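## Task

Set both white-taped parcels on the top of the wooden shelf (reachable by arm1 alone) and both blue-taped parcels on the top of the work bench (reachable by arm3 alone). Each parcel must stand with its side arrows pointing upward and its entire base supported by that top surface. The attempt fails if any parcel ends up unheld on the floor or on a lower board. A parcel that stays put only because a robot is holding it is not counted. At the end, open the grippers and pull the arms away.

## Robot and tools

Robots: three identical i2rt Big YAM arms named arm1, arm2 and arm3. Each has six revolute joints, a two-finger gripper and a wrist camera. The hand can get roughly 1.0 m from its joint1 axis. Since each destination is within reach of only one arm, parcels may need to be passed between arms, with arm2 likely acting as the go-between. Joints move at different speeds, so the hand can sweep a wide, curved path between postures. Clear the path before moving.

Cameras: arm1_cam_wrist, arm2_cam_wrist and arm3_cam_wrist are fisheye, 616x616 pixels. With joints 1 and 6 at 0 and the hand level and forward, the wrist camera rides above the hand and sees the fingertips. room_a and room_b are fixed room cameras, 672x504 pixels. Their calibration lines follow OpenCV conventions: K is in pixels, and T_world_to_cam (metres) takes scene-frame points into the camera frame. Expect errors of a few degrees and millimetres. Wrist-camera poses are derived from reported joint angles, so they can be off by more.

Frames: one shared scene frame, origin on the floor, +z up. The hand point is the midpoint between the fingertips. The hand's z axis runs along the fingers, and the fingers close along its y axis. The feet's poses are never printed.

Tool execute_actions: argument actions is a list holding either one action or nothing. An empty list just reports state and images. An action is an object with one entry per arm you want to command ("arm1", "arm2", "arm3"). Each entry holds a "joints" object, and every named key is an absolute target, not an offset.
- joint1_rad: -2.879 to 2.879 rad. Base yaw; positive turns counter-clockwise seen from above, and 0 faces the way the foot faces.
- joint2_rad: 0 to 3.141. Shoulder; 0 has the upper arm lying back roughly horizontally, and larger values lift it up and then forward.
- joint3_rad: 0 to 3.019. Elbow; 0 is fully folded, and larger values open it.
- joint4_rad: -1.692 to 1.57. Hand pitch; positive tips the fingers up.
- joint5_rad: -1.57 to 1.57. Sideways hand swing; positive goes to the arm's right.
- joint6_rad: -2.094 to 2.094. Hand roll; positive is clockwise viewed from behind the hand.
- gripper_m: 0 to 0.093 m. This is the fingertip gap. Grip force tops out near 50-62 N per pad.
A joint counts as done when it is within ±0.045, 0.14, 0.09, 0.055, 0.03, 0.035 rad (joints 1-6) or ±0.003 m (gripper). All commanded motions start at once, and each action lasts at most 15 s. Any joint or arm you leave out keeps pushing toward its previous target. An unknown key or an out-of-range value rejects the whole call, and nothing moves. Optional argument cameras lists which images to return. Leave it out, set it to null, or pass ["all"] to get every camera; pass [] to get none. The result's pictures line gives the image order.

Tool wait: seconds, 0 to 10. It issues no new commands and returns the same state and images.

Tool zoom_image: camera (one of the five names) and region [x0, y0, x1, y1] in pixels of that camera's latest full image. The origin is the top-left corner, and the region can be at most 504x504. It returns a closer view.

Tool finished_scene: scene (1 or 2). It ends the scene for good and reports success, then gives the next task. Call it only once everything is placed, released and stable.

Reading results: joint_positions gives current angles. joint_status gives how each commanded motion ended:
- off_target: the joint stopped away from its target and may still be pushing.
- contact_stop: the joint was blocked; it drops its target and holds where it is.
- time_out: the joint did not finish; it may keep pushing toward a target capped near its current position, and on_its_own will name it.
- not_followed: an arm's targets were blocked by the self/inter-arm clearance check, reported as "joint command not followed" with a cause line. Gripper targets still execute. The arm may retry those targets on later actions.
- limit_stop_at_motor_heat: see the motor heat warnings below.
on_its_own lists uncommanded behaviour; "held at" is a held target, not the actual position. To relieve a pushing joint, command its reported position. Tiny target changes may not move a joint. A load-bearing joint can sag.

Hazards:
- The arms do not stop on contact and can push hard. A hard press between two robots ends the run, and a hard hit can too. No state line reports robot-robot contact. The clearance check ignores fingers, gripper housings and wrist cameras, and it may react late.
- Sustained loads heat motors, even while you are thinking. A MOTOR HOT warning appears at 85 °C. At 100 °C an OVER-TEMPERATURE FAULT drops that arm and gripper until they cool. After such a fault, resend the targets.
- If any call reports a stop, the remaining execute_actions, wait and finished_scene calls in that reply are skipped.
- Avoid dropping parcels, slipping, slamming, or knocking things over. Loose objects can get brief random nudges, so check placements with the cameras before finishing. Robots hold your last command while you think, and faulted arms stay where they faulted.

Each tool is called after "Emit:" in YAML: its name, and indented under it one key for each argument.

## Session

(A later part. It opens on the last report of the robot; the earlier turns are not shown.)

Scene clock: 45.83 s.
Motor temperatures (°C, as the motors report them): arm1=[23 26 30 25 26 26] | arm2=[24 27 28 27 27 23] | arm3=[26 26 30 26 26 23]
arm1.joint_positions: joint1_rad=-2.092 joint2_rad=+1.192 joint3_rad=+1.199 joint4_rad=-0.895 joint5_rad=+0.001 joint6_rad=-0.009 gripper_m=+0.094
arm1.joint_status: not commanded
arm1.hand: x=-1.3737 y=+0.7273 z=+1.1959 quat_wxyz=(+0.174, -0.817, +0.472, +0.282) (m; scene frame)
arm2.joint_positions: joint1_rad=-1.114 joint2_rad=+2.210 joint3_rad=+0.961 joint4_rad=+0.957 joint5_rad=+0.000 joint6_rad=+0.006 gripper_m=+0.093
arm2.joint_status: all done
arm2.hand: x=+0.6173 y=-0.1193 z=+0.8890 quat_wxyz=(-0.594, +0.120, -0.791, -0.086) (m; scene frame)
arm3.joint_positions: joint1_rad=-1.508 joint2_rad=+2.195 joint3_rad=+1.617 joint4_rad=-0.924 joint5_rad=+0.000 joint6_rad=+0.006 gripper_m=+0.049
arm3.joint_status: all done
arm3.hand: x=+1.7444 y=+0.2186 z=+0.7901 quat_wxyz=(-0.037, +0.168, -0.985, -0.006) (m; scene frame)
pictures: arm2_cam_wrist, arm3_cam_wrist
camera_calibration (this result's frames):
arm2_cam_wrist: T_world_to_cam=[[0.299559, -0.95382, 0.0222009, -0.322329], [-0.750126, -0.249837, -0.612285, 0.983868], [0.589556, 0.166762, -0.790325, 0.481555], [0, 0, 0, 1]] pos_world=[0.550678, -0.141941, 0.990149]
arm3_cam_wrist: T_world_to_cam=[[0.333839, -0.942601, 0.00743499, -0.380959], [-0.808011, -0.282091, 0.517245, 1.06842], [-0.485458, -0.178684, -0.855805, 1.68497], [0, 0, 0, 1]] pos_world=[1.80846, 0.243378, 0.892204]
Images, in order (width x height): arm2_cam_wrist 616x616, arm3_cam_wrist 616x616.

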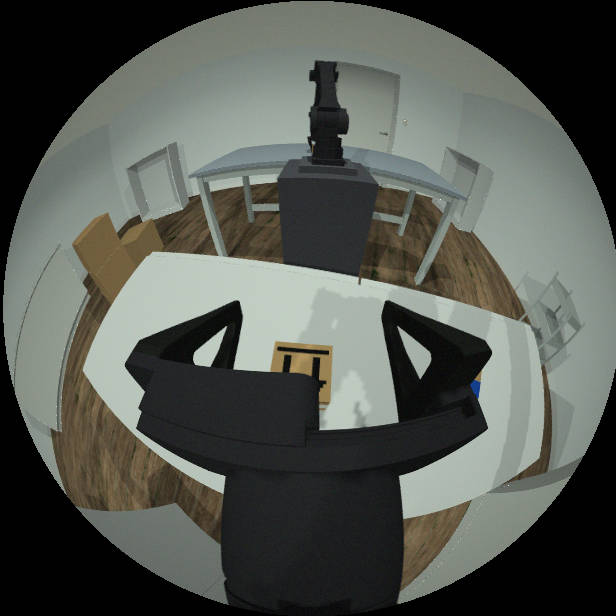

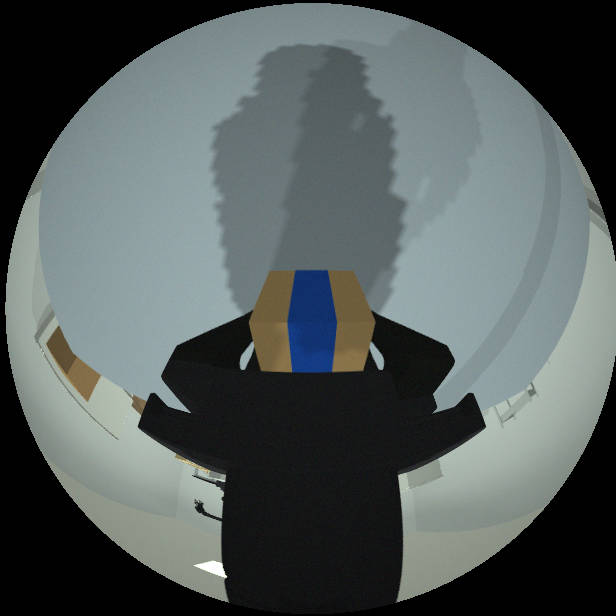

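Emit:
execute_actions:
  actions:
    - {"arm3":{"joints":{"gripper_m":0.093}},"arm2":{"joints":{"joint1_rad":-1.085,"joint2_rad":2.36,"joint4_rad":1.0}}}
  cameras: ["arm3_cam_wrist","arm2_cam_wrist"]

Scene clock: 46.97 s.
Motor temperatures (°C, as the motors report them): arm1=[23 26 30 25 26 26] | arm2=[24 27 28 27 27 23] | arm3=[26 26 30 26 26 23]
arm1.joint_positions: joint1_rad=-2.092 joint2_rad=+1.192 joint3_rad=+1.199 joint4_rad=-0.895 joint5_rad=+0.001 joint6_rad=-0.009 gripper_m=+0.094
arm1.joint_status: not commanded
arm1.hand: x=-1.3737 y=+0.7273 z=+1.1959 quat_wxyz=(+0.174, -0.817, +0.472, +0.282) (m; scene frame)
arm2.joint_positions: joint1_rad=-1.094 joint2_rad=+2.369 joint3_rad=+0.961 joint4_rad=+0.984 joint5_rad=+0.000 joint6_rad=+0.006 gripper_m=+0.093
arm2.joint_status: all done
arm2.hand: x=+0.5839 y=-0.1181 z=+0.7957 quat_wxyz=(-0.540, +0.134, -0.827, -0.082) (m; scene frame)
arm3.joint_positions: joint1_rad=-1.508 joint2_rad=+2.195 joint3_rad=+1.617 joint4_rad=-0.924 joint5_rad=+0.000 joint6_rad=+0.006 gripper_m=+0.093
arm3.joint_status: all done
arm3.hand: x=+1.7444 y=+0.2187 z=+0.7903 quat_wxyz=(-0.037, +0.168, -0.985, -0.006) (m; scene frame)
pictures: arm2_cam_wrist, arm3_cam_wrist
camera_calibration (this result's frames):
arm2_cam_wrist: T_world_to_cam=[[0.319185, -0.947449, 0.0214527, -0.319183], [-0.815702, -0.286184, -0.502722, 0.848843], [0.482443, 0.142962, -0.864182, 0.54584], [0, 0, 0, 1]] pos_world=[0.530944, -0.137519, 0.905284]
arm3_cam_wrist: T_world_to_cam=[[0.333836, -0.942602, 0.0074337, -0.380955], [-0.808197, -0.282158, 0.516919, 1.06896], [-0.485151, -0.178574, -0.856002, 1.6848], [0, 0, 0, 1]] pos_world=[1.80849, 0.243388, 0.892464]
Images, in order (width x height): arm2_cam_wrist 616x616, arm3_cam_wrist 616x616.

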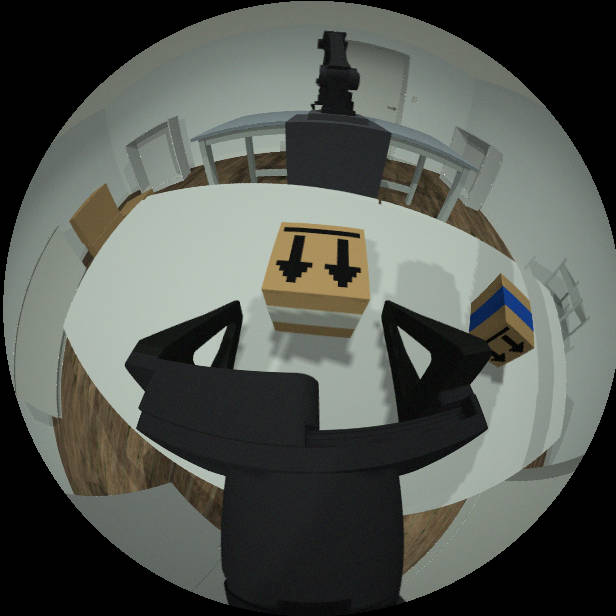

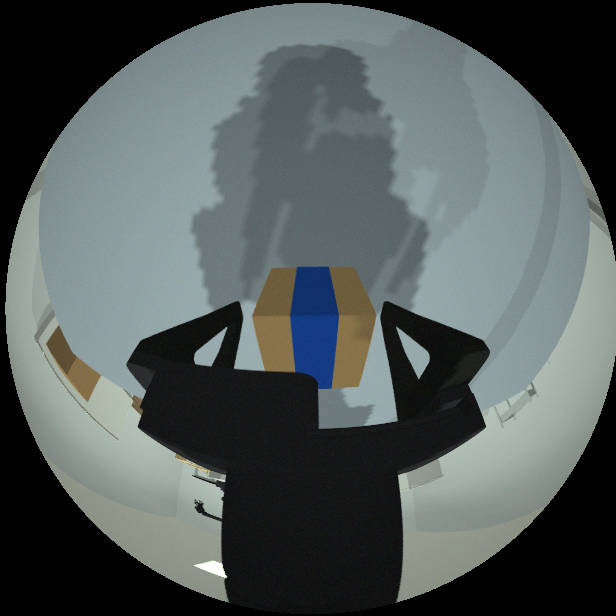

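Advance about 3 cm.

Emit:
execute_actions:
  actions:
    - {"arm3":{"joints":{"joint2_rad":1.8}},"arm2":{"joints":{"joint3_rad":1.07,"joint4_rad":0.89}}}
  cameras: ["arm2_cam_wrist"]

Scene clock: 48.70 s.
Motor temperatures (°C, as the motors report them): arm1=[23 26 30 25 26 26] | arm2=[24 27 28 27 27 23] | arm3=[26 26 30 26 26 23]
arm1.joint_positions: joint1_rad=-2.092 joint2_rad=+1.192 joint3_rad=+1.199 joint4_rad=-0.895 joint5_rad=+0.001 joint6_rad=-0.009 gripper_m=+0.094
arm1.joint_status: not commanded
arm1.hand: x=-1.3737 y=+0.7273 z=+1.1959 quat_wxyz=(+0.174, -0.817, +0.472, +0.282) (m; scene frame)
arm2.joint_positions: joint1_rad=-1.094 joint2_rad=+2.367 joint3_rad=+1.055 joint4_rad=+0.906 joint5_rad=+0.000 joint6_rad=+0.006 gripper_m=+0.093
arm2.joint_status: all done
arm2.hand: x=+0.6187 y=-0.1065 z=+0.8079 quat_wxyz=(-0.546, +0.133, -0.823, -0.083) (m; scene frame)
arm3.joint_positions: joint1_rad=-1.508 joint2_rad=+1.803 joint3_rad=+1.622 joint4_rad=-0.924 joint5_rad=+0.000 joint6_rad=+0.006 gripper_m=+0.093
arm3.joint_status: all done
arm3.hand: x=+1.7677 y=+0.2271 z=+1.0411 quat_wxyz=(-0.230, +0.164, -0.958, -0.040) (m; scene frame)
pictures: arm2_cam_wrist
camera_calibration (this result's frames):
arm2_cam_wrist: T_world_to_cam=[[0.319052, -0.947492, 0.0215723, -0.319574], [-0.807698, -0.283745, -0.516829, 0.893288], [0.495813, 0.147471, -0.855817, 0.523382], [0, 0, 0, 1]] pos_world=[0.563968, -0.126511, 0.916491]
Images, in order (width x height): arm2_cam_wrist 616x616.

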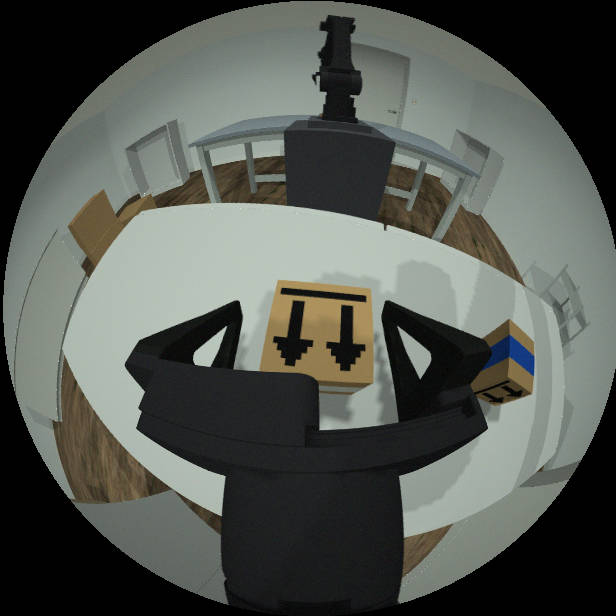

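Emit:
execute_actions:
  actions:
    - {"arm3":{"joints":{"joint1_rad":-0.3,"joint4_rad":-1.15,"joint6_rad":-1.05}},"arm2":{"joints":{"joint4_rad":0.84}}}
  cameras: []

Emit:
execute_actions:
  actions:
    - {"arm2":{"joints":{"gripper_m":0.03}}}
  cameras: []

Emit:
execute_actions:
  actions:
    - {"arm2":{"joints":{"joint2_rad":1.9,"joint3_rad":1.5}}}
  cameras: []

Emit:
execute_actions:
  actions:
    - {"arm2":{"joints":{"joint1_rad":1.2,"joint2_rad":2.3,"joint3_rad":2.07,"joint4_rad":-1.51}}}
  cameras: []

Emit:
execute_actions:
  actions:
    - {"arm2":{"joints":{"joint2_rad":2.52}},"arm3":{"joints":{"joint1_rad":1.765,"joint2_rad":2.05,"joint3_rad":1.68}}}
  cameras: ["arm3_cam_wrist","arm2_cam_wrist"]

Scene clock: 51.33 s.
Motor temperatures (°C, as the motors report them): arm1=[23 26 31 25 26 26] | arm2=[24 28 28 27 27 23] | arm3=[26 27 30 26 26 23]
arm1.joint_positions: joint1_rad=-2.092 joint2_rad=+1.192 joint3_rad=+1.199 joint4_rad=-0.895 joint5_rad=+0.001 joint6_rad=-0.009 gripper_m=+0.094
arm1.joint_status: not commanded
arm1.hand: x=-1.3737 y=+0.7273 z=+1.1959 quat_wxyz=(+0.174, -0.817, +0.472, +0.282) (m; scene frame)
arm2.joint_positions: joint1_rad=-1.094 joint2_rad=+2.367 joint3_rad=+1.055 joint4_rad=+0.856 joint5_rad=+0.000 joint6_rad=+0.006 gripper_m=+0.093
arm2.joint_status: all done
arm2.hand: x=+0.6139 y=-0.1082 z=+0.7967 quat_wxyz=(-0.526, +0.135, -0.836, -0.080) (m; scene frame)
arm3.joint_positions: joint1_rad=-0.293 joint2_rad=+1.803 joint3_rad=+1.622 joint4_rad=-1.140 joint5_rad=+0.000 joint6_rad=-1.040 gripper_m=+0.093
arm3.joint_status: all done
arm3.hand: x=+1.1528 y=+0.6164 z=+1.0196 quat_wxyz=(-0.122, +0.956, -0.266, -0.029) (m; scene frame)
pictures: none
No camera images: the call's "cameras" was empty. Leave "cameras" out to get every camera's image.

Scene clock: 51.97 s.
Motor temperatures (°C, as the motors report them): arm1=[23 26 31 25 26 26] | arm2=[24 28 28 27 27 23] | arm3=[26 27 30 26 26 23]
arm1.joint_positions: joint1_rad=-2.092 joint2_rad=+1.192 joint3_rad=+1.199 joint4_rad=-0.895 joint5_rad=+0.001 joint6_rad=-0.009 gripper_m=+0.094
arm1.joint_status: not commanded
arm1.hand: x=-1.3737 y=+0.7273 z=+1.1959 quat_wxyz=(+0.174, -0.817, +0.472, +0.282) (m; scene frame)
arm2.joint_positions: joint1_rad=-1.094 joint2_rad=+2.367 joint3_rad=+1.055 joint4_rad=+0.856 joint5_rad=+0.000 joint6_rad=+0.006 gripper_m=+0.049
arm2.joint_status: gripper_m off_target (ended at +0.049, target +0.030)
arm2.hand: x=+0.6139 y=-0.1082 z=+0.7967 quat_wxyz=(-0.526, +0.135, -0.836, -0.080) (m; scene frame)
arm3.joint_positions: joint1_rad=-0.293 joint2_rad=+1.803 joint3_rad=+1.622 joint4_rad=-1.140 joint5_rad=+0.000 joint6_rad=-1.040 gripper_m=+0.093
arm3.joint_status: not commanded
arm3.hand: x=+1.1528 y=+0.6164 z=+1.0196 quat_wxyz=(-0.122, +0.956, -0.266, -0.029) (m; scene frame)
pictures: none
No camera images: the call's "cameras" was empty. Leave "cameras" out to get every camera's image.

Scene clock: 53.63 s.
Motor temperatures (°C, as the motors report them): arm1=[23 26 31 25 26 26] | arm2=[24 28 28 27 27 23] | arm3=[26 27 31 26 26 23]
arm1.joint_positions: joint1_rad=-2.092 joint2_rad=+1.192 joint3_rad=+1.199 joint4_rad=-0.895 joint5_rad=+0.001 joint6_rad=-0.009 gripper_m=+0.094
arm1.joint_status: not commanded
arm1.hand: x=-1.3737 y=+0.7273 z=+1.1959 quat_wxyz=(+0.174, -0.817, +0.472, +0.282) (m; scene frame)
arm2.joint_positions: joint1_rad=-1.094 joint2_rad=+1.911 joint3_rad=+1.500 joint4_rad=+0.844 joint5_rad=+0.000 joint6_rad=+0.006 gripper_m=+0.049
arm2.joint_status: all done
arm2.hand: x=+0.7289 y=-0.0629 z=+1.3442 quat_wxyz=(-0.834, +0.088, -0.528, -0.132) (m; scene frame)
arm3.joint_positions: joint1_rad=-0.293 joint2_rad=+1.803 joint3_rad=+1.622 joint4_rad=-1.140 joint5_rad=+0.000 joint6_rad=-1.040 gripper_m=+0.093
arm3.joint_status: not commanded
arm3.hand: x=+1.1528 y=+0.6164 z=+1.0196 quat_wxyz=(-0.122, +0.956, -0.266, -0.029) (m; scene frame)
pictures: none
No camera images: the call's "cameras" was empty. Leave "cameras" out to get every camera's image.

Scene clock: 56.07 s.
Motor temperatures (°C, as the motors report them): arm1=[23 26 31 25 26 26] | arm2=[24 28 29 27 27 23] | arm3=[26 27 31 26 26 23]
arm1.joint_positions: joint1_rad=-2.092 joint2_rad=+1.192 joint3_rad=+1.199 joint4_rad=-0.895 joint5_rad=+0.001 joint6_rad=-0.009 gripper_m=+0.094
arm1.joint_status: not commanded
arm1.hand: x=-1.3737 y=+0.7273 z=+1.1959 quat_wxyz=(+0.174, -0.817, +0.472, +0.282) (m; scene frame)
arm2.joint_positions: joint1_rad=+1.210 joint2_rad=+2.323 joint3_rad=+2.043 joint4_rad=-1.495 joint5_rad=-0.002 joint6_rad=+0.005 gripper_m=+0.049
arm2.joint_status: all done
arm2.hand: x=-0.5748 y=+0.0097 z=+0.9280 quat_wxyz=(+0.030, +0.960, -0.258, +0.105) (m; scene frame)
arm3.joint_positions: joint1_rad=-0.293 joint2_rad=+1.803 joint3_rad=+1.622 joint4_rad=-1.140 joint5_rad=+0.000 joint6_rad=-1.040 gripper_m=+0.093
arm3.joint_status: not commanded
arm3.hand: x=+1.1528 y=+0.6164 z=+1.0196 quat_wxyz=(-0.122, +0.956, -0.266, -0.029) (m; scene frame)
pictures: none
No camera images: the call's "cameras" was empty. Leave "cameras" out to get every camera's image.

Scene clock: 58.37 s.
Motor temperatures (°C, as the motors report them): arm1=[23 26 31 25 26 26] | arm2=[24 29 29 27 27 23] | arm3=[26 27 31 26 26 23]
arm1.joint_positions: joint1_rad=-2.092 joint2_rad=+1.192 joint3_rad=+1.199 joint4_rad=-0.895 joint5_rad=+0.001 joint6_rad=-0.009 gripper_m=+0.094
arm1.joint_status: not commanded
arm1.hand: x=-1.3737 y=+0.7273 z=+1.1959 quat_wxyz=(+0.174, -0.817, +0.472, +0.282) (m; scene frame)
arm2.joint_positions: joint1_rad=+1.209 joint2_rad=+2.537 joint3_rad=+2.046 joint4_rad=-1.499 joint5_rad=-0.002 joint6_rad=+0.004 gripper_m=+0.049
arm2.joint_status: all done
arm2.hand: x=-0.5398 y=-0.0106 z=+0.7994 quat_wxyz=(+0.058, +0.943, -0.253, +0.208) (m; scene frame)
arm3.joint_positions: joint1_rad=+1.772 joint2_rad=+2.060 joint3_rad=+1.666 joint4_rad=-1.141 joint5_rad=+0.000 joint6_rad=-1.041 gripper_m=+0.093
arm3.joint_status: all done
arm3.hand: x=+0.5950 y=-0.2822 z=+0.8789 quat_wxyz=(-0.004, +0.724, +0.690, -0.014) (m; scene frame)
pictures: arm2_cam_wrist, arm3_cam_wrist
camera_calibration (this result's frames):
arm2_cam_wrist: T_world_to_cam=[[0.489253, 0.872032, -0.0138546, 0.280528], [0.43095, -0.227912, 0.87312, -0.461483], [0.758231, -0.433147, -0.487309, 0.91725], [0, 0, 0, 1]] pos_world=[-0.63386, 0.0474972, 0.853801]
arm3_cam_wrist: T_world_to_cam=[[-0.99842, 0.0462002, 0.0319738, 0.580126], [0.0561852, 0.82203, 0.566666, -0.293523], [-0.000103303, 0.567568, -0.823327, 1.00682], [0, 0, 0, 1]] pos_world=[0.595806, -0.356955, 0.976721]
Images, in order (width x height): arm2_cam_wrist 616x616, arm3_cam_wrist 616x616.

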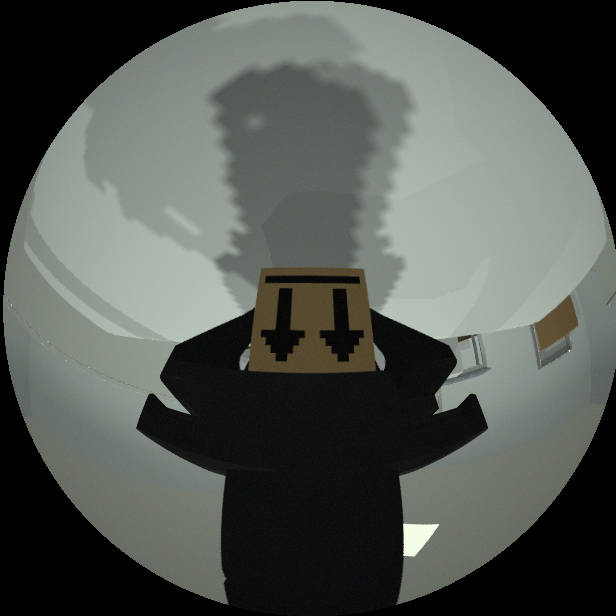

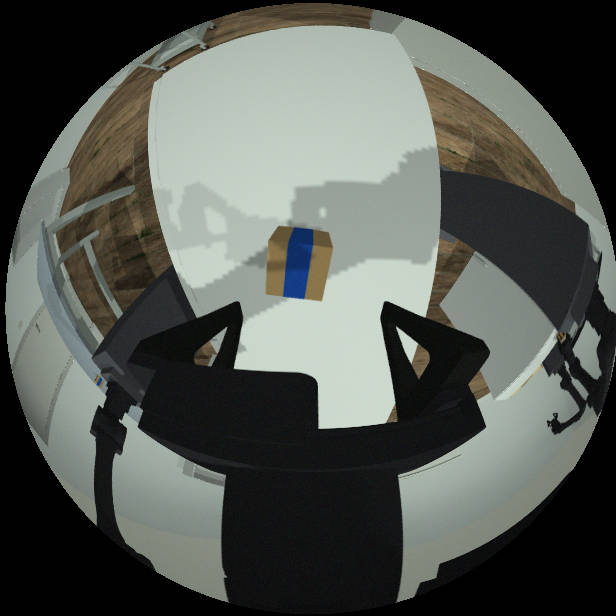

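Emit:
execute_actions:
  actions:
    - {"arm2":{"joints":{"joint2_rad":2.59}},"arm3":{"joints":{"joint1_rad":1.79,"joint2_rad":2.175,"joint3_rad":1.615,"joint4_rad":-1.01,"joint6_rad":-0.92}}}
  cameras: ["arm3_cam_wrist","arm2_cam_wrist"]

Scene clock: 59.70 s.
Motor temperatures (°C, as the motors report them): arm1=[23 26 31 25 26 26] | arm2=[24 29 29 27 27 23] | arm3=[26 27 31 26 26 23]
arm1.joint_positions: joint1_rad=-2.092 joint2_rad=+1.192 joint3_rad=+1.199 joint4_rad=-0.895 joint5_rad=+0.001 joint6_rad=-0.009 gripper_m=+0.094
arm1.joint_status: not commanded
arm1.hand: x=-1.3737 y=+0.7273 z=+1.1959 quat_wxyz=(+0.174, -0.817, +0.472, +0.282) (m; scene frame)
arm2.joint_positions: joint1_rad=+1.209 joint2_rad=+2.554 joint3_rad=+2.047 joint4_rad=-1.503 joint5_rad=-0.002 joint6_rad=+0.003 gripper_m=+0.049
arm2.joint_status: all done
arm2.hand: x=-0.5357 y=-0.0129 z=+0.7904 quat_wxyz=(+0.060, +0.941, -0.252, +0.217) (m; scene frame)
arm3.joint_positions: joint1_rad=+1.784 joint2_rad=+2.174 joint3_rad=+1.607 joint4_rad=-1.019 joint5_rad=+0.001 joint6_rad=-0.931 gripper_m=+0.093
arm3.joint_status: all done
arm3.hand: x=+0.6078 y=-0.2842 z=+0.7916 quat_wxyz=(+0.002, +0.757, +0.654, +0.010) (m; scene frame)
pictures: arm2_cam_wrist, arm3_cam_wrist
camera_calibration (this result's frames):
arm2_cam_wrist: T_world_to_cam=[[0.48853, 0.872426, -0.0145245, 0.280621], [0.416887, -0.218755, 0.882242, -0.470544], [0.766514, -0.437057, -0.470571, 0.899932], [0, 0, 0, 1]] pos_world=[-0.630739, 0.0455672, 0.842692]
arm3_cam_wrist: T_world_to_cam=[[-0.989666, 0.143068, -0.00965393, 0.650994], [0.109939, 0.800272, 0.589473, -0.300068], [0.0920604, 0.58232, -0.80773, 0.871839], [0, 0, 0, 1]] pos_world=[0.596994, -0.360689, 0.887377]
Images, in order (width x height): arm2_cam_wrist 616x616, arm3_cam_wrist 616x616.

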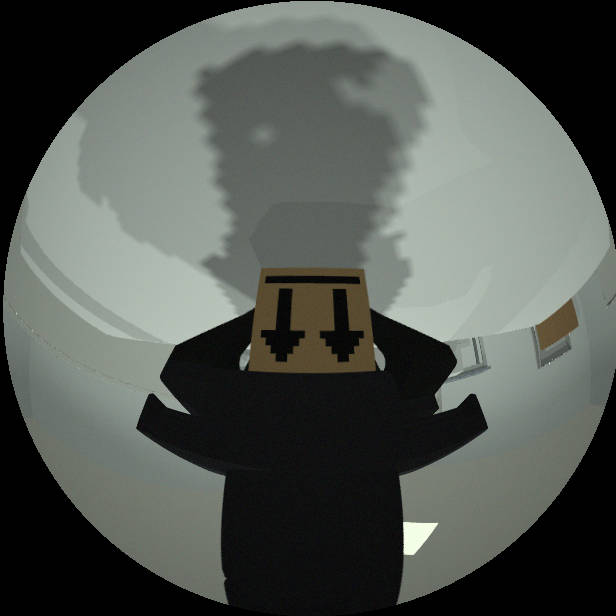

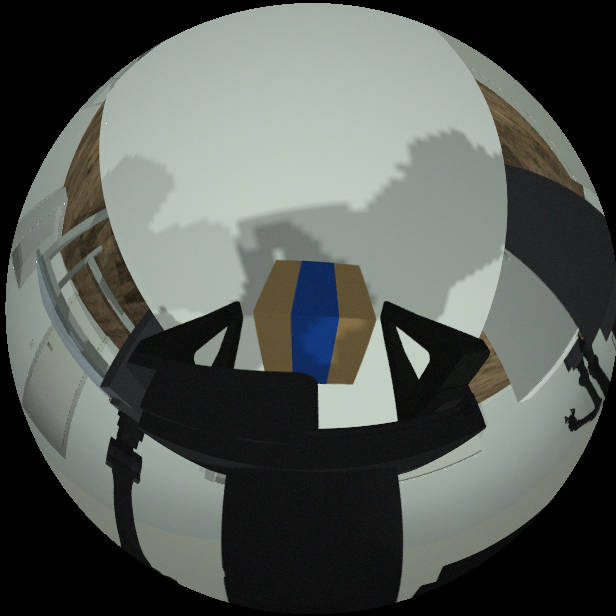

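Emit:
execute_actions:
  actions:
    - {"arm2":{"joints":{"gripper_m":0.093}},"arm3":{"joints":{"gripper_m":0.03}}}
  cameras: []

Emit:
execute_actions:
  actions:
    - {"arm1":{"joints":{"joint1_rad":0.3}},"arm2":{"joints":{"joint2_rad":2.3,"joint4_rad":-1.65}},"arm3":{"joints":{"joint2_rad":1.6}}}
  cameras: []

Emit:
execute_actions:
  actions:
    - {"arm2":{"joints":{"joint1_rad":0,"joint2_rad":0.9,"joint3_rad":1.0,"joint4_rad":-1.2}},"arm3":{"joints":{"joint1_rad":-2.0,"joint2_rad":1.9,"joint3_rad":0.82,"joint4_rad":1.38,"joint6_rad":0}}}
  cameras: []

Emit:
execute_actions:
  actions:
    - {"arm1":{"joints":{"joint1_rad":1.6,"joint2_rad":2.23,"joint3_rad":1.96,"joint4_rad":-1.22}},"arm3":{"joints":{"joint2_rad":2.27}}}
  cameras: ["arm1_cam_wrist","room_b"]

Emit:
zoom_image:
  camera: "room_b"
  region: [480, 270, 640, 390]

Scene clock: 61.13 s.
Motor temperatures (°C, as the motors report them): arm1=[23 26 31 25 26 26] | arm2=[24 29 29 27 27 23] | arm3=[26 27 30 26 26 23]
arm1.joint_positions: joint1_rad=-2.092 joint2_rad=+1.192 joint3_rad=+1.199 joint4_rad=-0.895 joint5_rad=+0.001 joint6_rad=-0.009 gripper_m=+0.094
arm1.joint_status: not commanded
arm1.hand: x=-1.3737 y=+0.7273 z=+1.1959 quat_wxyz=(+0.174, -0.817, +0.472, +0.282) (m; scene frame)
arm2.joint_positions: joint1_rad=+1.209 joint2_rad=+2.554 joint3_rad=+2.047 joint4_rad=-1.504 joint5_rad=-0.002 joint6_rad=+0.003 gripper_m=+0.093
arm2.joint_status: all done
arm2.hand: x=-0.5352 y=-0.0130 z=+0.7906 quat_wxyz=(+0.060, +0.941, -0.252, +0.217) (m; scene frame)
arm3.joint_positions: joint1_rad=+1.784 joint2_rad=+2.174 joint3_rad=+1.607 joint4_rad=-1.019 joint5_rad=+0.001 joint6_rad=-0.930 gripper_m=+0.050
arm3.joint_status: gripper_m off_target (ended at +0.050, target +0.030)
arm3.hand: x=+0.6078 y=-0.2842 z=+0.7916 quat_wxyz=(+0.002, +0.757, +0.653, +0.010) (m; scene frame)
pictures: none
No camera images: the call's "cameras" was empty. Leave "cameras" out to get every camera's image.

Scene clock: 63.37 s.
Motor temperatures (°C, as the motors report them): arm1=[23 26 31 25 26 26] | arm2=[24 29 29 27 27 23] | arm3=[26 27 31 26 26 23]
arm1.joint_positions: joint1_rad=+0.301 joint2_rad=+1.204 joint3_rad=+1.199 joint4_rad=-0.895 joint5_rad=+0.000 joint6_rad=-0.008 gripper_m=+0.094
arm1.joint_status: all done
arm1.hand: x=-1.2528 y=-0.1636 z=+1.1915 quat_wxyz=(-0.206, -0.742, -0.586, +0.254) (m; scene frame)
arm2.joint_positions: joint1_rad=+1.209 joint2_rad=+2.289 joint3_rad=+2.055 joint4_rad=-1.637 joint5_rad=-0.002 joint6_rad=+0.003 gripper_m=+0.093
arm2.joint_status: all done
arm2.hand: x=-0.5521 y=-0.0027 z=+0.9614 quat_wxyz=(+0.043, +0.954, -0.255, +0.151) (m; scene frame)
arm3.joint_positions: joint1_rad=+1.784 joint2_rad=+1.610 joint3_rad=+1.605 joint4_rad=-1.017 joint5_rad=+0.001 joint6_rad=-0.929 gripper_m=+0.050
arm3.joint_status: all done
arm3.hand: x=+0.6029 y=-0.2864 z=+1.1328 quat_wxyz=(-0.058, +0.730, +0.629, -0.261) (m; scene frame)
pictures: none
No camera images: the call's "cameras" was empty. Leave "cameras" out to get every camera's image.

Scene clock: 66.30 s.
Motor temperatures (°C, as the motors report them): arm1=[23 26 31 25 26 26] | arm2=[24 29 29 27 27 23] | arm3=[26 27 30 26 26 23]
arm1.joint_positions: joint1_rad=+0.301 joint2_rad=+1.204 joint3_rad=+1.199 joint4_rad=-0.895 joint5_rad=+0.000 joint6_rad=-0.008 gripper_m=+0.094
arm1.joint_status: not commanded
arm1.hand: x=-1.2528 y=-0.1636 z=+1.1915 quat_wxyz=(-0.206, -0.742, -0.586, +0.254) (m; scene frame)
arm2.joint_positions: joint1_rad=+0.005 joint2_rad=+0.899 joint3_rad=+1.012 joint4_rad=-1.207 joint5_rad=+0.005 joint6_rad=+0.003 gripper_m=+0.093
arm2.joint_status: all done
arm2.hand: x=+0.0356 y=+0.0186 z=+1.2144 quat_wxyz=(-0.182, +0.633, -0.739, -0.145) (m; scene frame)
arm3.joint_positions: joint1_rad=-2.005 joint2_rad=+1.906 joint3_rad=+0.821 joint4_rad=+1.359 joint5_rad=+0.000 joint6_rad=-0.009 gripper_m=+0.050
arm3.joint_status: all done
arm3.hand: x=+1.7631 y=-0.0918 z=+1.0401 quat_wxyz=(-0.796, -0.045, -0.600, +0.064) (m; scene frame)
pictures: none
No camera images: the call's "cameras" was empty. Leave "cameras" out to get every camera's image.

Scene clock: 68.33 s.
Motor temperatures (°C, as the motors report them): arm1=[23 27 31 25 26 26] | arm2=[24 29 29 27 27 23] | arm3=[26 27 29 26 26 23]
arm1.joint_positions: joint1_rad=+1.596 joint2_rad=+2.254 joint3_rad=+1.908 joint4_rad=-1.212 joint5_rad=-0.002 joint6_rad=-0.008 gripper_m=+0.094
arm1.joint_status: all done
arm1.hand: x=-0.5454 y=-0.0257 z=+0.8942 quat_wxyz=(-0.014, -0.250, -0.968, -0.001) (m; scene frame)
arm2.joint_positions: joint1_rad=+0.005 joint2_rad=+0.899 joint3_rad=+1.012 joint4_rad=-1.207 joint5_rad=+0.005 joint6_rad=+0.003 gripper_m=+0.093
arm2.joint_status: not commanded
arm2.hand: x=+0.0356 y=+0.0186 z=+1.2144 quat_wxyz=(-0.182, +0.633, -0.739, -0.145) (m; scene frame)
arm3.joint_positions: joint1_rad=-2.005 joint2_rad=+2.278 joint3_rad=+0.811 joint4_rad=+1.369 joint5_rad=+0.000 joint6_rad=-0.009 gripper_m=+0.050
arm3.joint_status: all done
arm3.hand: x=+1.7429 y=-0.0880 z=+0.8156 quat_wxyz=(-0.672, -0.054, -0.737, +0.054) (m; scene frame)
pictures: arm1_cam_wrist, room_b
camera_calibration (this result's frames):
arm1_cam_wrist: T_world_to_cam=[[-0.474612, -0.880098, -0.0130434, -0.272282], [-0.732461, 0.386692, 0.560331, -0.883667], [-0.488102, 0.275494, -0.828166, 0.604904], [0, 0, 0, 1]] pos_world=[-0.481225, -0.0645756, 0.992555]
Images, in order (width x height): arm1_cam_wrist 616x616, room_b 672x504.

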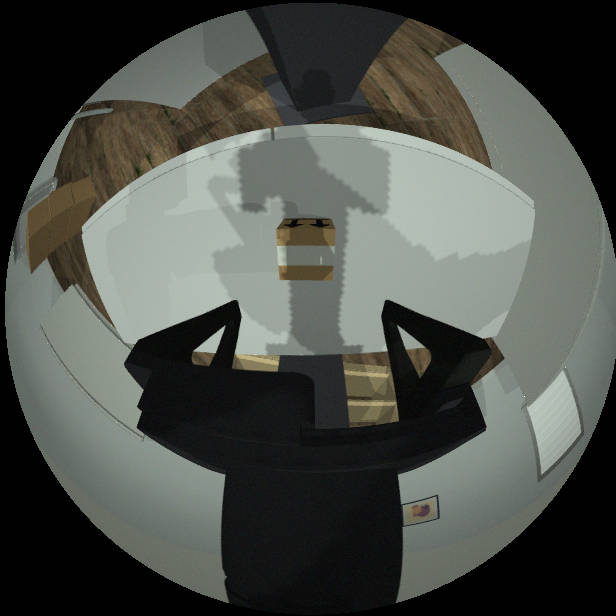

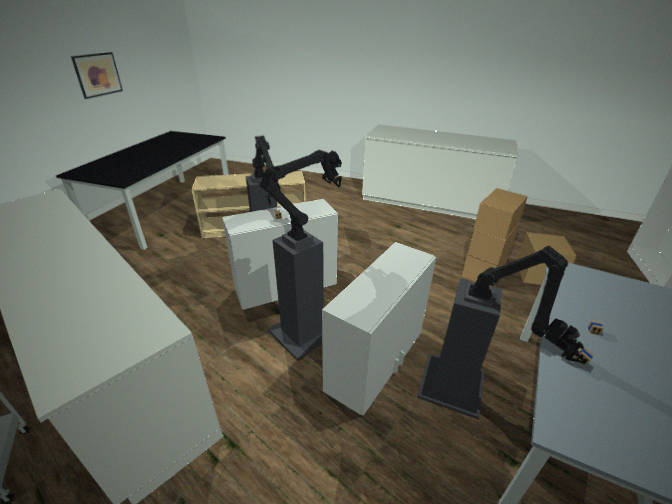

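Region (480, 270, 640, 390) of room_b's 672x504 image, scaled by 3.150, with more detail than that image has; it fills the top 378 rows of this view, and the rest is white.

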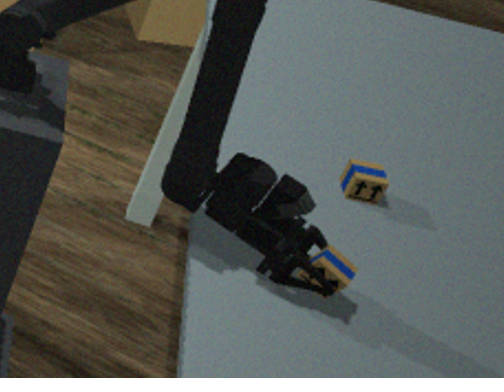

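Emit:
execute_actions:
  actions:
    - {"arm1":{"joints":{"joint1_rad":1.615,"joint2_rad":2.385,"joint4_rad":-1.04}},"arm3":{"joints":{"joint4_rad":1.27}}}
  cameras: ["arm1_cam_wrist"]

Emit:
execute_actions:
  actions:
    - {"arm3":{"joints":{"gripper_m":0.093}}}
  cameras: ["arm3_cam_wrist"]

Scene clock: 69.67 s.
Motor temperatures (°C, as the motors report them): arm1=[23 27 31 25 26 26] | arm2=[24 28 29 27 27 23] | arm3=[26 27 29 26 26 23]
arm1.joint_positions: joint1_rad=+1.609 joint2_rad=+2.406 joint3_rad=+1.927 joint4_rad=-1.051 joint5_rad=-0.002 joint6_rad=-0.008 gripper_m=+0.094
arm1.joint_status: all done
arm1.hand: x=-0.5215 y=-0.0276 z=+0.8007 quat_wxyz=(-0.026, -0.244, -0.969, +0.002) (m; scene frame)
arm2.joint_positions: joint1_rad=+0.005 joint2_rad=+0.899 joint3_rad=+1.012 joint4_rad=-1.207 joint5_rad=+0.005 joint6_rad=+0.003 gripper_m=+0.093
arm2.joint_status: not commanded
arm2.hand: x=+0.0356 y=+0.0186 z=+1.2144 quat_wxyz=(-0.182, +0.633, -0.739, -0.145) (m; scene frame)
arm3.joint_positions: joint1_rad=-2.005 joint2_rad=+2.274 joint3_rad=+0.811 joint4_rad=+1.285 joint5_rad=+0.000 joint6_rad=-0.009 gripper_m=+0.050
arm3.joint_status: all done
arm3.hand: x=+1.7408 y=-0.0876 z=+0.7973 quat_wxyz=(-0.641, -0.056, -0.763, +0.051) (m; scene frame)
pictures: arm1_cam_wrist
camera_calibration (this result's frames):
arm1_cam_wrist: T_world_to_cam=[[-0.462709, -0.886424, -0.0123615, -0.258394], [-0.750351, 0.384178, 0.537941, -0.804484], [-0.472095, 0.258186, -0.842892, 0.559382], [0, 0, 0, 1]] pos_world=[-0.459126, -0.0644053, 0.901069]
Images, in order (width x height): arm1_cam_wrist 616x616.

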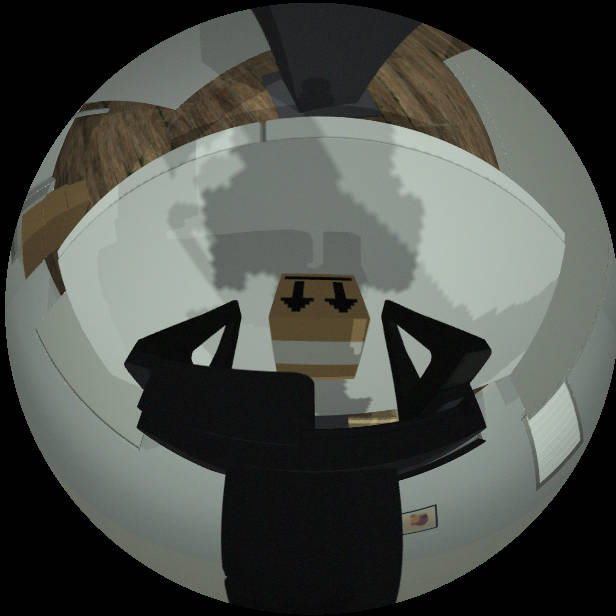

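Scene clock: 70.30 s.
Motor temperatures (°C, as the motors report them): arm1=[23 27 31 25 26 26] | arm2=[24 28 29 27 27 23] | arm3=[26 27 29 26 26 23]
arm1.joint_positions: joint1_rad=+1.609 joint2_rad=+2.406 joint3_rad=+1.927 joint4_rad=-1.051 joint5_rad=-0.002 joint6_rad=-0.008 gripper_m=+0.094
arm1.joint_status: not commanded
arm1.hand: x=-0.5215 y=-0.0276 z=+0.8007 quat_wxyz=(-0.026, -0.244, -0.969, +0.002) (m; scene frame)
arm2.joint_positions: joint1_rad=+0.005 joint2_rad=+0.899 joint3_rad=+1.012 joint4_rad=-1.207 joint5_rad=+0.005 joint6_rad=+0.003 gripper_m=+0.093
arm2.joint_status: not commanded
arm2.hand: x=+0.0356 y=+0.0186 z=+1.2144 quat_wxyz=(-0.182, +0.633, -0.739, -0.145) (m; scene frame)
arm3.joint_positions: joint1_rad=-2.005 joint2_rad=+2.274 joint3_rad=+0.811 joint4_rad=+1.283 joint5_rad=+0.000 joint6_rad=-0.007 gripper_m=+0.093
arm3.joint_status: all done
arm3.hand: x=+1.7407 y=-0.0876 z=+0.7967 quat_wxyz=(-0.641, -0.057, -0.764, +0.051) (m; scene frame)
pictures: arm3_cam_wrist
camera_calibration (this result's frames):
arm3_cam_wrist: T_world_to_cam=[[-0.158181, -0.987377, 0.00807865, 0.183566], [-0.70478, 0.10717, -0.701284, 1.80088], [0.691566, -0.116624, -0.712836, -0.52315], [0, 0, 0, 1]] pos_world=[1.66005, -0.0727633, 0.888525]
Images, in order (width x height): arm3_cam_wrist 616x616.

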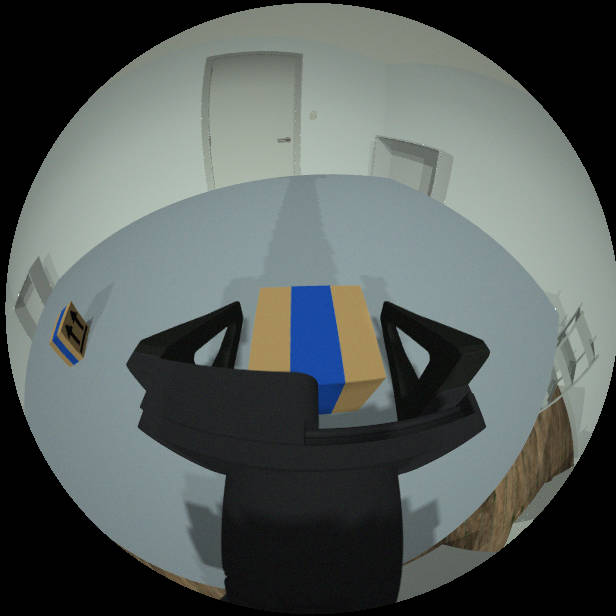

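Emit:
execute_actions:
  actions:
    - {"arm1":{"joints":{"joint3_rad":1.87}},"arm3":{"joints":{"joint2_rad":1.2,"joint4_rad":0.8}}}
  cameras: ["arm1_cam_wrist","room_b"]

Emit:
zoom_image:
  camera: "room_b"
  region: [520, 290, 640, 390]

Scene clock: 72.10 s.
Motor temperatures (°C, as the motors report them): arm1=[23 28 31 25 26 26] | arm2=[24 28 29 27 27 23] | arm3=[26 27 29 26 26 23]
arm1.joint_positions: joint1_rad=+1.609 joint2_rad=+2.401 joint3_rad=+1.863 joint4_rad=-1.048 joint5_rad=-0.002 joint6_rad=-0.008 gripper_m=+0.094
arm1.joint_status: all done
arm1.hand: x=-0.5436 y=-0.0154 z=+0.7823 quat_wxyz=(+0.000, -0.244, -0.970, -0.005) (m; scene frame)
arm2.joint_positions: joint1_rad=+0.005 joint2_rad=+0.899 joint3_rad=+1.012 joint4_rad=-1.207 joint5_rad=+0.005 joint6_rad=+0.003 gripper_m=+0.093
arm2.joint_status: not commanded
arm2.hand: x=+0.0356 y=+0.0186 z=+1.2144 quat_wxyz=(-0.182, +0.633, -0.739, -0.145) (m; scene frame)
arm3.joint_positions: joint1_rad=-2.005 joint2_rad=+1.188 joint3_rad=+0.811 joint4_rad=+0.811 joint5_rad=+0.000 joint6_rad=-0.007 gripper_m=+0.093
arm3.joint_status: all done
arm3.hand: x=+1.6589 y=-0.0763 z=+1.3149 quat_wxyz=(-0.841, -0.040, -0.535, +0.067) (m; scene frame)
pictures: arm1_cam_wrist, room_b
camera_calibration (this result's frames):
arm1_cam_wrist: T_world_to_cam=[[-0.462954, -0.886281, -0.0134374, -0.257271], [-0.723294, 0.368967, 0.583704, -0.837217], [-0.512367, 0.279947, -0.811856, 0.484373], [0, 0, 0, 1]] pos_world=[-0.476482, -0.0547079, 0.87847]
Images, in order (width x height): arm1_cam_wrist 616x616, room_b 672x504.

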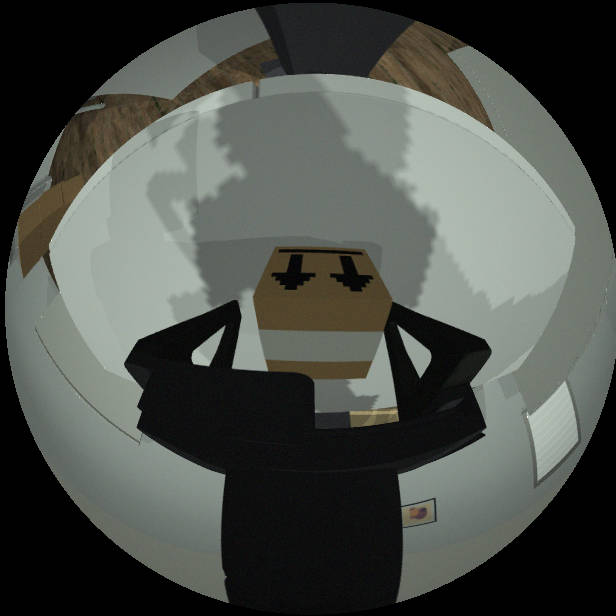

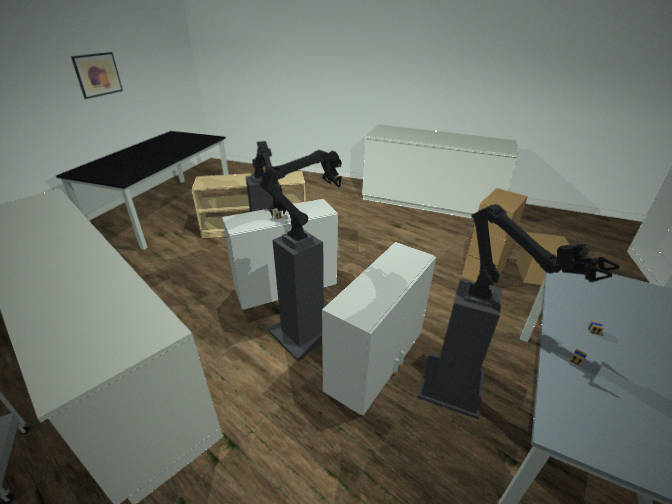

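Region (520, 290, 640, 390) of room_b's 672x504 image, scaled by 4.200, with more detail than that image has.

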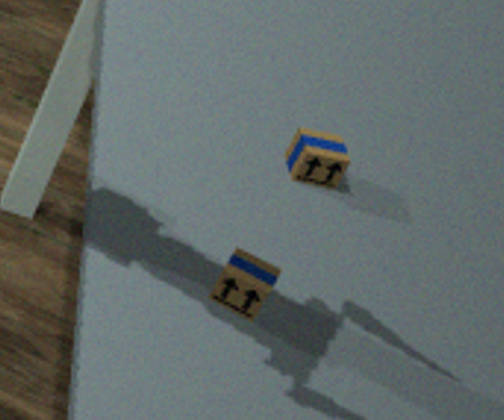

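Emit:
execute_actions:
  actions:
    - {"arm1":{"joints":{"joint4_rad":-1.0,"gripper_m":0.03}}}
  cameras: []

Emit:
execute_actions:
  actions:
    - {"arm1":{"joints":{"joint2_rad":2.1}}}
  cameras: []

Emit:
execute_actions:
  actions:
    - {"arm1":{"joints":{"joint1_rad":-2.05}}}
  cameras: []

Emit:
execute_actions:
  actions:
    - {"arm1":{"joints":{"joint2_rad":2.535,"joint3_rad":1.79,"joint4_rad":-0.76}}}
  cameras: ["arm1_cam_wrist","room_a"]

Emit:
zoom_image:
  camera: "room_a"
  region: [450, 270, 570, 370]

Scene clock: 73.30 s.
Motor temperatures (°C, as the motors report them): arm1=[23 28 31 25 26 26] | arm2=[24 28 29 27 27 23] | arm3=[26 27 29 26 26 23]
arm1.joint_positions: joint1_rad=+1.609 joint2_rad=+2.401 joint3_rad=+1.863 joint4_rad=-1.011 joint5_rad=-0.001 joint6_rad=-0.008 gripper_m=+0.049
arm1.joint_status: gripper_m off_target (ended at +0.049, target +0.030); the others done
arm1.hand: x=-0.5358 y=-0.0197 z=+0.7824 quat_wxyz=(-0.017, -0.244, -0.970, +0.000) (m; scene frame)
arm2.joint_positions: joint1_rad=+0.005 joint2_rad=+0.899 joint3_rad=+1.012 joint4_rad=-1.207 joint5_rad=+0.005 joint6_rad=+0.003 gripper_m=+0.093
arm2.joint_status: not commanded
arm2.hand: x=+0.0356 y=+0.0186 z=+1.2144 quat_wxyz=(-0.182, +0.633, -0.739, -0.145) (m; scene frame)
arm3.joint_positions: joint1_rad=-2.005 joint2_rad=+1.188 joint3_rad=+0.811 joint4_rad=+0.811 joint5_rad=+0.000 joint6_rad=-0.007 gripper_m=+0.093
arm3.joint_status: not commanded
arm3.hand: x=+1.6589 y=-0.0763 z=+1.3149 quat_wxyz=(-0.841, -0.040, -0.535, +0.067) (m; scene frame)
pictures: none
No camera images: the call's "cameras" was empty. Leave "cameras" out to get every camera's image.

Scene clock: 74.73 s.
Motor temperatures (°C, as the motors report them): arm1=[23 28 31 25 26 26] | arm2=[24 28 29 27 27 23] | arm3=[26 27 30 26 26 23]
arm1.joint_positions: joint1_rad=+1.609 joint2_rad=+2.105 joint3_rad=+1.851 joint4_rad=-1.009 joint5_rad=-0.001 joint6_rad=-0.008 gripper_m=+0.049
arm1.joint_status: all done
arm1.hand: x=-0.5062 y=-0.0377 z=+0.9797 quat_wxyz=(-0.155, -0.241, -0.957, +0.036) (m; scene frame)
arm2.joint_positions: joint1_rad=+0.005 joint2_rad=+0.899 joint3_rad=+1.012 joint4_rad=-1.207 joint5_rad=+0.005 joint6_rad=+0.003 gripper_m=+0.093
arm2.joint_status: not commanded
arm2.hand: x=+0.0356 y=+0.0186 z=+1.2144 quat_wxyz=(-0.182, +0.633, -0.739, -0.145) (m; scene frame)
arm3.joint_positions: joint1_rad=-2.005 joint2_rad=+1.188 joint3_rad=+0.811 joint4_rad=+0.811 joint5_rad=+0.000 joint6_rad=-0.007 gripper_m=+0.093
arm3.joint_status: not commanded
arm3.hand: x=+1.6589 y=-0.0763 z=+1.3149 quat_wxyz=(-0.841, -0.040, -0.535, +0.067) (m; scene frame)
pictures: none
No camera images: the call's "cameras" was empty. Leave "cameras" out to get every camera's image.

Scene clock: 77.87 s.
Motor temperatures (°C, as the motors report them): arm1=[23 29 31 25 26 26] | arm2=[24 27 29 27 27 23] | arm3=[26 26 30 26 26 23]
arm1.joint_positions: joint1_rad=-2.053 joint2_rad=+2.105 joint3_rad=+1.851 joint4_rad=-1.000 joint5_rad=+0.002 joint6_rad=-0.008 gripper_m=+0.049
arm1.joint_status: all done
arm1.hand: x=-1.5103 y=+0.9209 z=+0.9672 quat_wxyz=(+0.082, -0.864, +0.479, +0.131) (m; scene frame)
arm2.joint_positions: joint1_rad=+0.005 joint2_rad=+0.899 joint3_rad=+1.012 joint4_rad=-1.207 joint5_rad=+0.005 joint6_rad=+0.003 gripper_m=+0.093
arm2.joint_status: not commanded
arm2.hand: x=+0.0356 y=+0.0186 z=+1.2144 quat_wxyz=(-0.182, +0.633, -0.739, -0.145) (m; scene frame)
arm3.joint_positions: joint1_rad=-2.005 joint2_rad=+1.188 joint3_rad=+0.811 joint4_rad=+0.811 joint5_rad=+0.000 joint6_rad=-0.007 gripper_m=+0.093
arm3.joint_status: not commanded
arm3.hand: x=+1.6589 y=-0.0763 z=+1.3149 quat_wxyz=(-0.841, -0.040, -0.535, +0.067) (m; scene frame)
pictures: none
No camera images: the call's "cameras" was empty. Leave "cameras" out to get every camera's image.

Scene clock: 79.13 s.
Motor temperatures (°C, as the motors report them): arm1=[23 29 31 25 26 26] | arm2=[24 27 29 27 27 23] | arm3=[26 26 31 26 26 23]
arm1.joint_positions: joint1_rad=-2.054 joint2_rad=+2.557 joint3_rad=+1.767 joint4_rad=-0.768 joint5_rad=-0.001 joint6_rad=-0.006 gripper_m=+0.049
arm1.joint_status: all done
arm1.hand: x=-1.4680 y=+0.8593 z=+0.6412 quat_wxyz=(+0.007, -0.874, +0.486, +0.000) (m; scene frame)
arm2.joint_positions: joint1_rad=+0.005 joint2_rad=+0.899 joint3_rad=+1.012 joint4_rad=-1.207 joint5_rad=+0.005 joint6_rad=+0.003 gripper_m=+0.093
arm2.joint_status: not commanded
arm2.hand: x=+0.0356 y=+0.0186 z=+1.2144 quat_wxyz=(-0.182, +0.633, -0.739, -0.145) (m; scene frame)
arm3.joint_positions: joint1_rad=-2.005 joint2_rad=+1.188 joint3_rad=+0.811 joint4_rad=+0.811 joint5_rad=+0.000 joint6_rad=-0.007 gripper_m=+0.093
arm3.joint_status: not commanded
arm3.hand: x=+1.6589 y=-0.0763 z=+1.3149 quat_wxyz=(-0.841, -0.040, -0.535, +0.067) (m; scene frame)
pictures: arm1_cam_wrist, room_a
camera_calibration (this result's frames):
arm1_cam_wrist: T_world_to_cam=[[0.843497, 0.53707, 0.00833795, 0.768914], [0.434723, -0.691708, 0.576677, 0.86974], [0.315483, -0.482801, -0.816929, 1.52539], [0, 0, 0, 1]] pos_world=[-1.50791, 0.925104, 0.738163]
Images, in order (width x height): arm1_cam_wrist 616x616, room_a 672x504.

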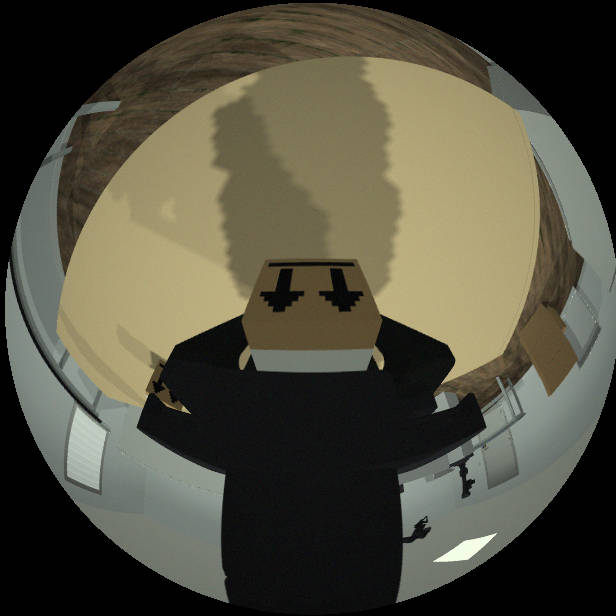

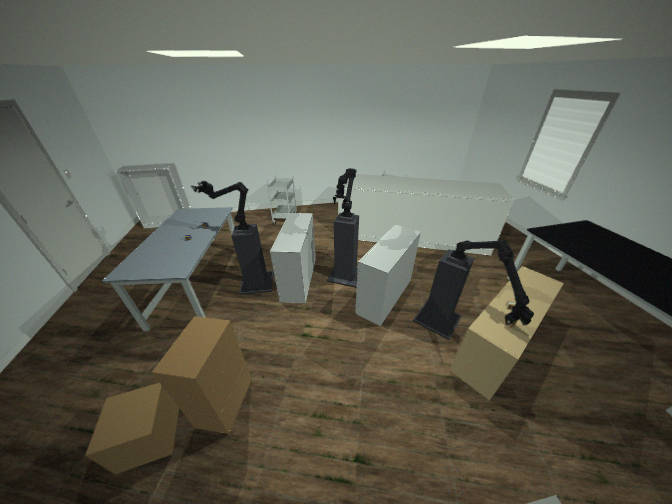

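Region (450, 270, 570, 370) of room_a's 672x504 image, scaled by 4.200, with more detail than that image has.

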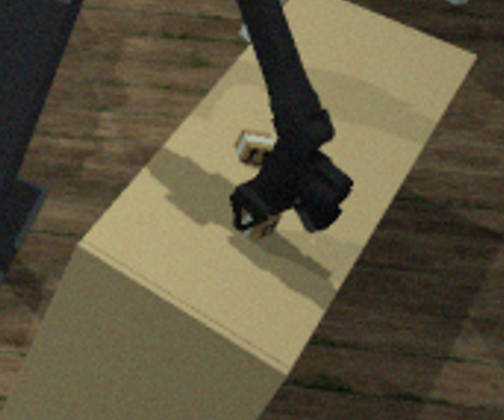

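Emit:
execute_actions:
  actions:
    - {"arm1":{"joints":{"joint2_rad":2.61,"joint4_rad":-0.71}}}
  cameras: ["arm1_cam_wrist"]

Scene clock: 80.07 s.
Motor temperatures (°C, as the motors report them): arm1=[23 29 31 25 26 26] | arm2=[24 27 29 27 27 23] | arm3=[26 26 31 26 26 23]
arm1.joint_positions: joint1_rad=-2.054 joint2_rad=+2.585 joint3_rad=+1.769 joint4_rad=-0.720 joint5_rad=-0.001 joint6_rad=-0.006 gripper_m=+0.049
arm1.joint_status: all done
arm1.hand: x=-1.4692 y=+0.8616 z=+0.6248 quat_wxyz=(+0.012, -0.874, +0.486, +0.010) (m; scene frame)
arm2.joint_positions: joint1_rad=+0.005 joint2_rad=+0.899 joint3_rad=+1.012 joint4_rad=-1.207 joint5_rad=+0.005 joint6_rad=+0.003 gripper_m=+0.093
arm2.joint_status: not commanded
arm2.hand: x=+0.0356 y=+0.0186 z=+1.2144 quat_wxyz=(-0.182, +0.633, -0.739, -0.145) (m; scene frame)
arm3.joint_positions: joint1_rad=-2.005 joint2_rad=+1.188 joint3_rad=+0.811 joint4_rad=+0.811 joint5_rad=+0.000 joint6_rad=-0.007 gripper_m=+0.093
arm3.joint_status: not commanded
arm3.hand: x=+1.6589 y=-0.0763 z=+1.3149 quat_wxyz=(-0.841, -0.040, -0.535, +0.067) (m; scene frame)
pictures: arm1_cam_wrist
camera_calibration (this result's frames):
arm1_cam_wrist: T_world_to_cam=[[0.84344, 0.537159, 0.00836572, 0.768684], [0.441891, -0.702539, 0.557828, 0.912933], [0.305519, -0.466797, -0.829915, 1.49311], [0, 0, 0, 1]] pos_world=[-1.50793, 0.925446, 0.723467]
Images, in order (width x height): arm1_cam_wrist 616x616.

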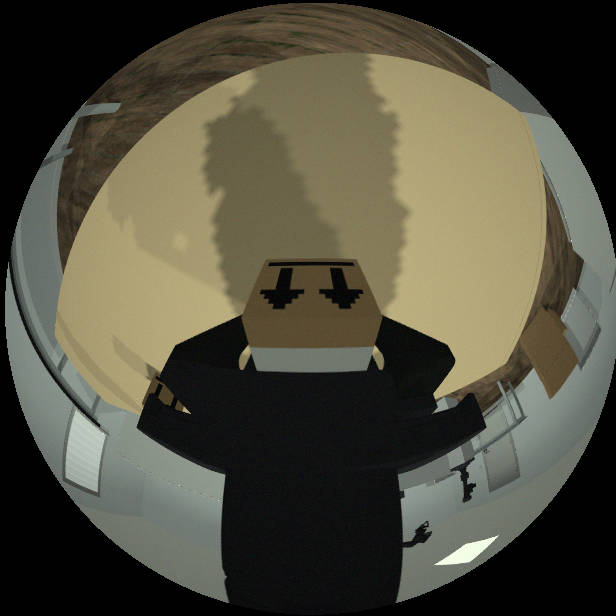

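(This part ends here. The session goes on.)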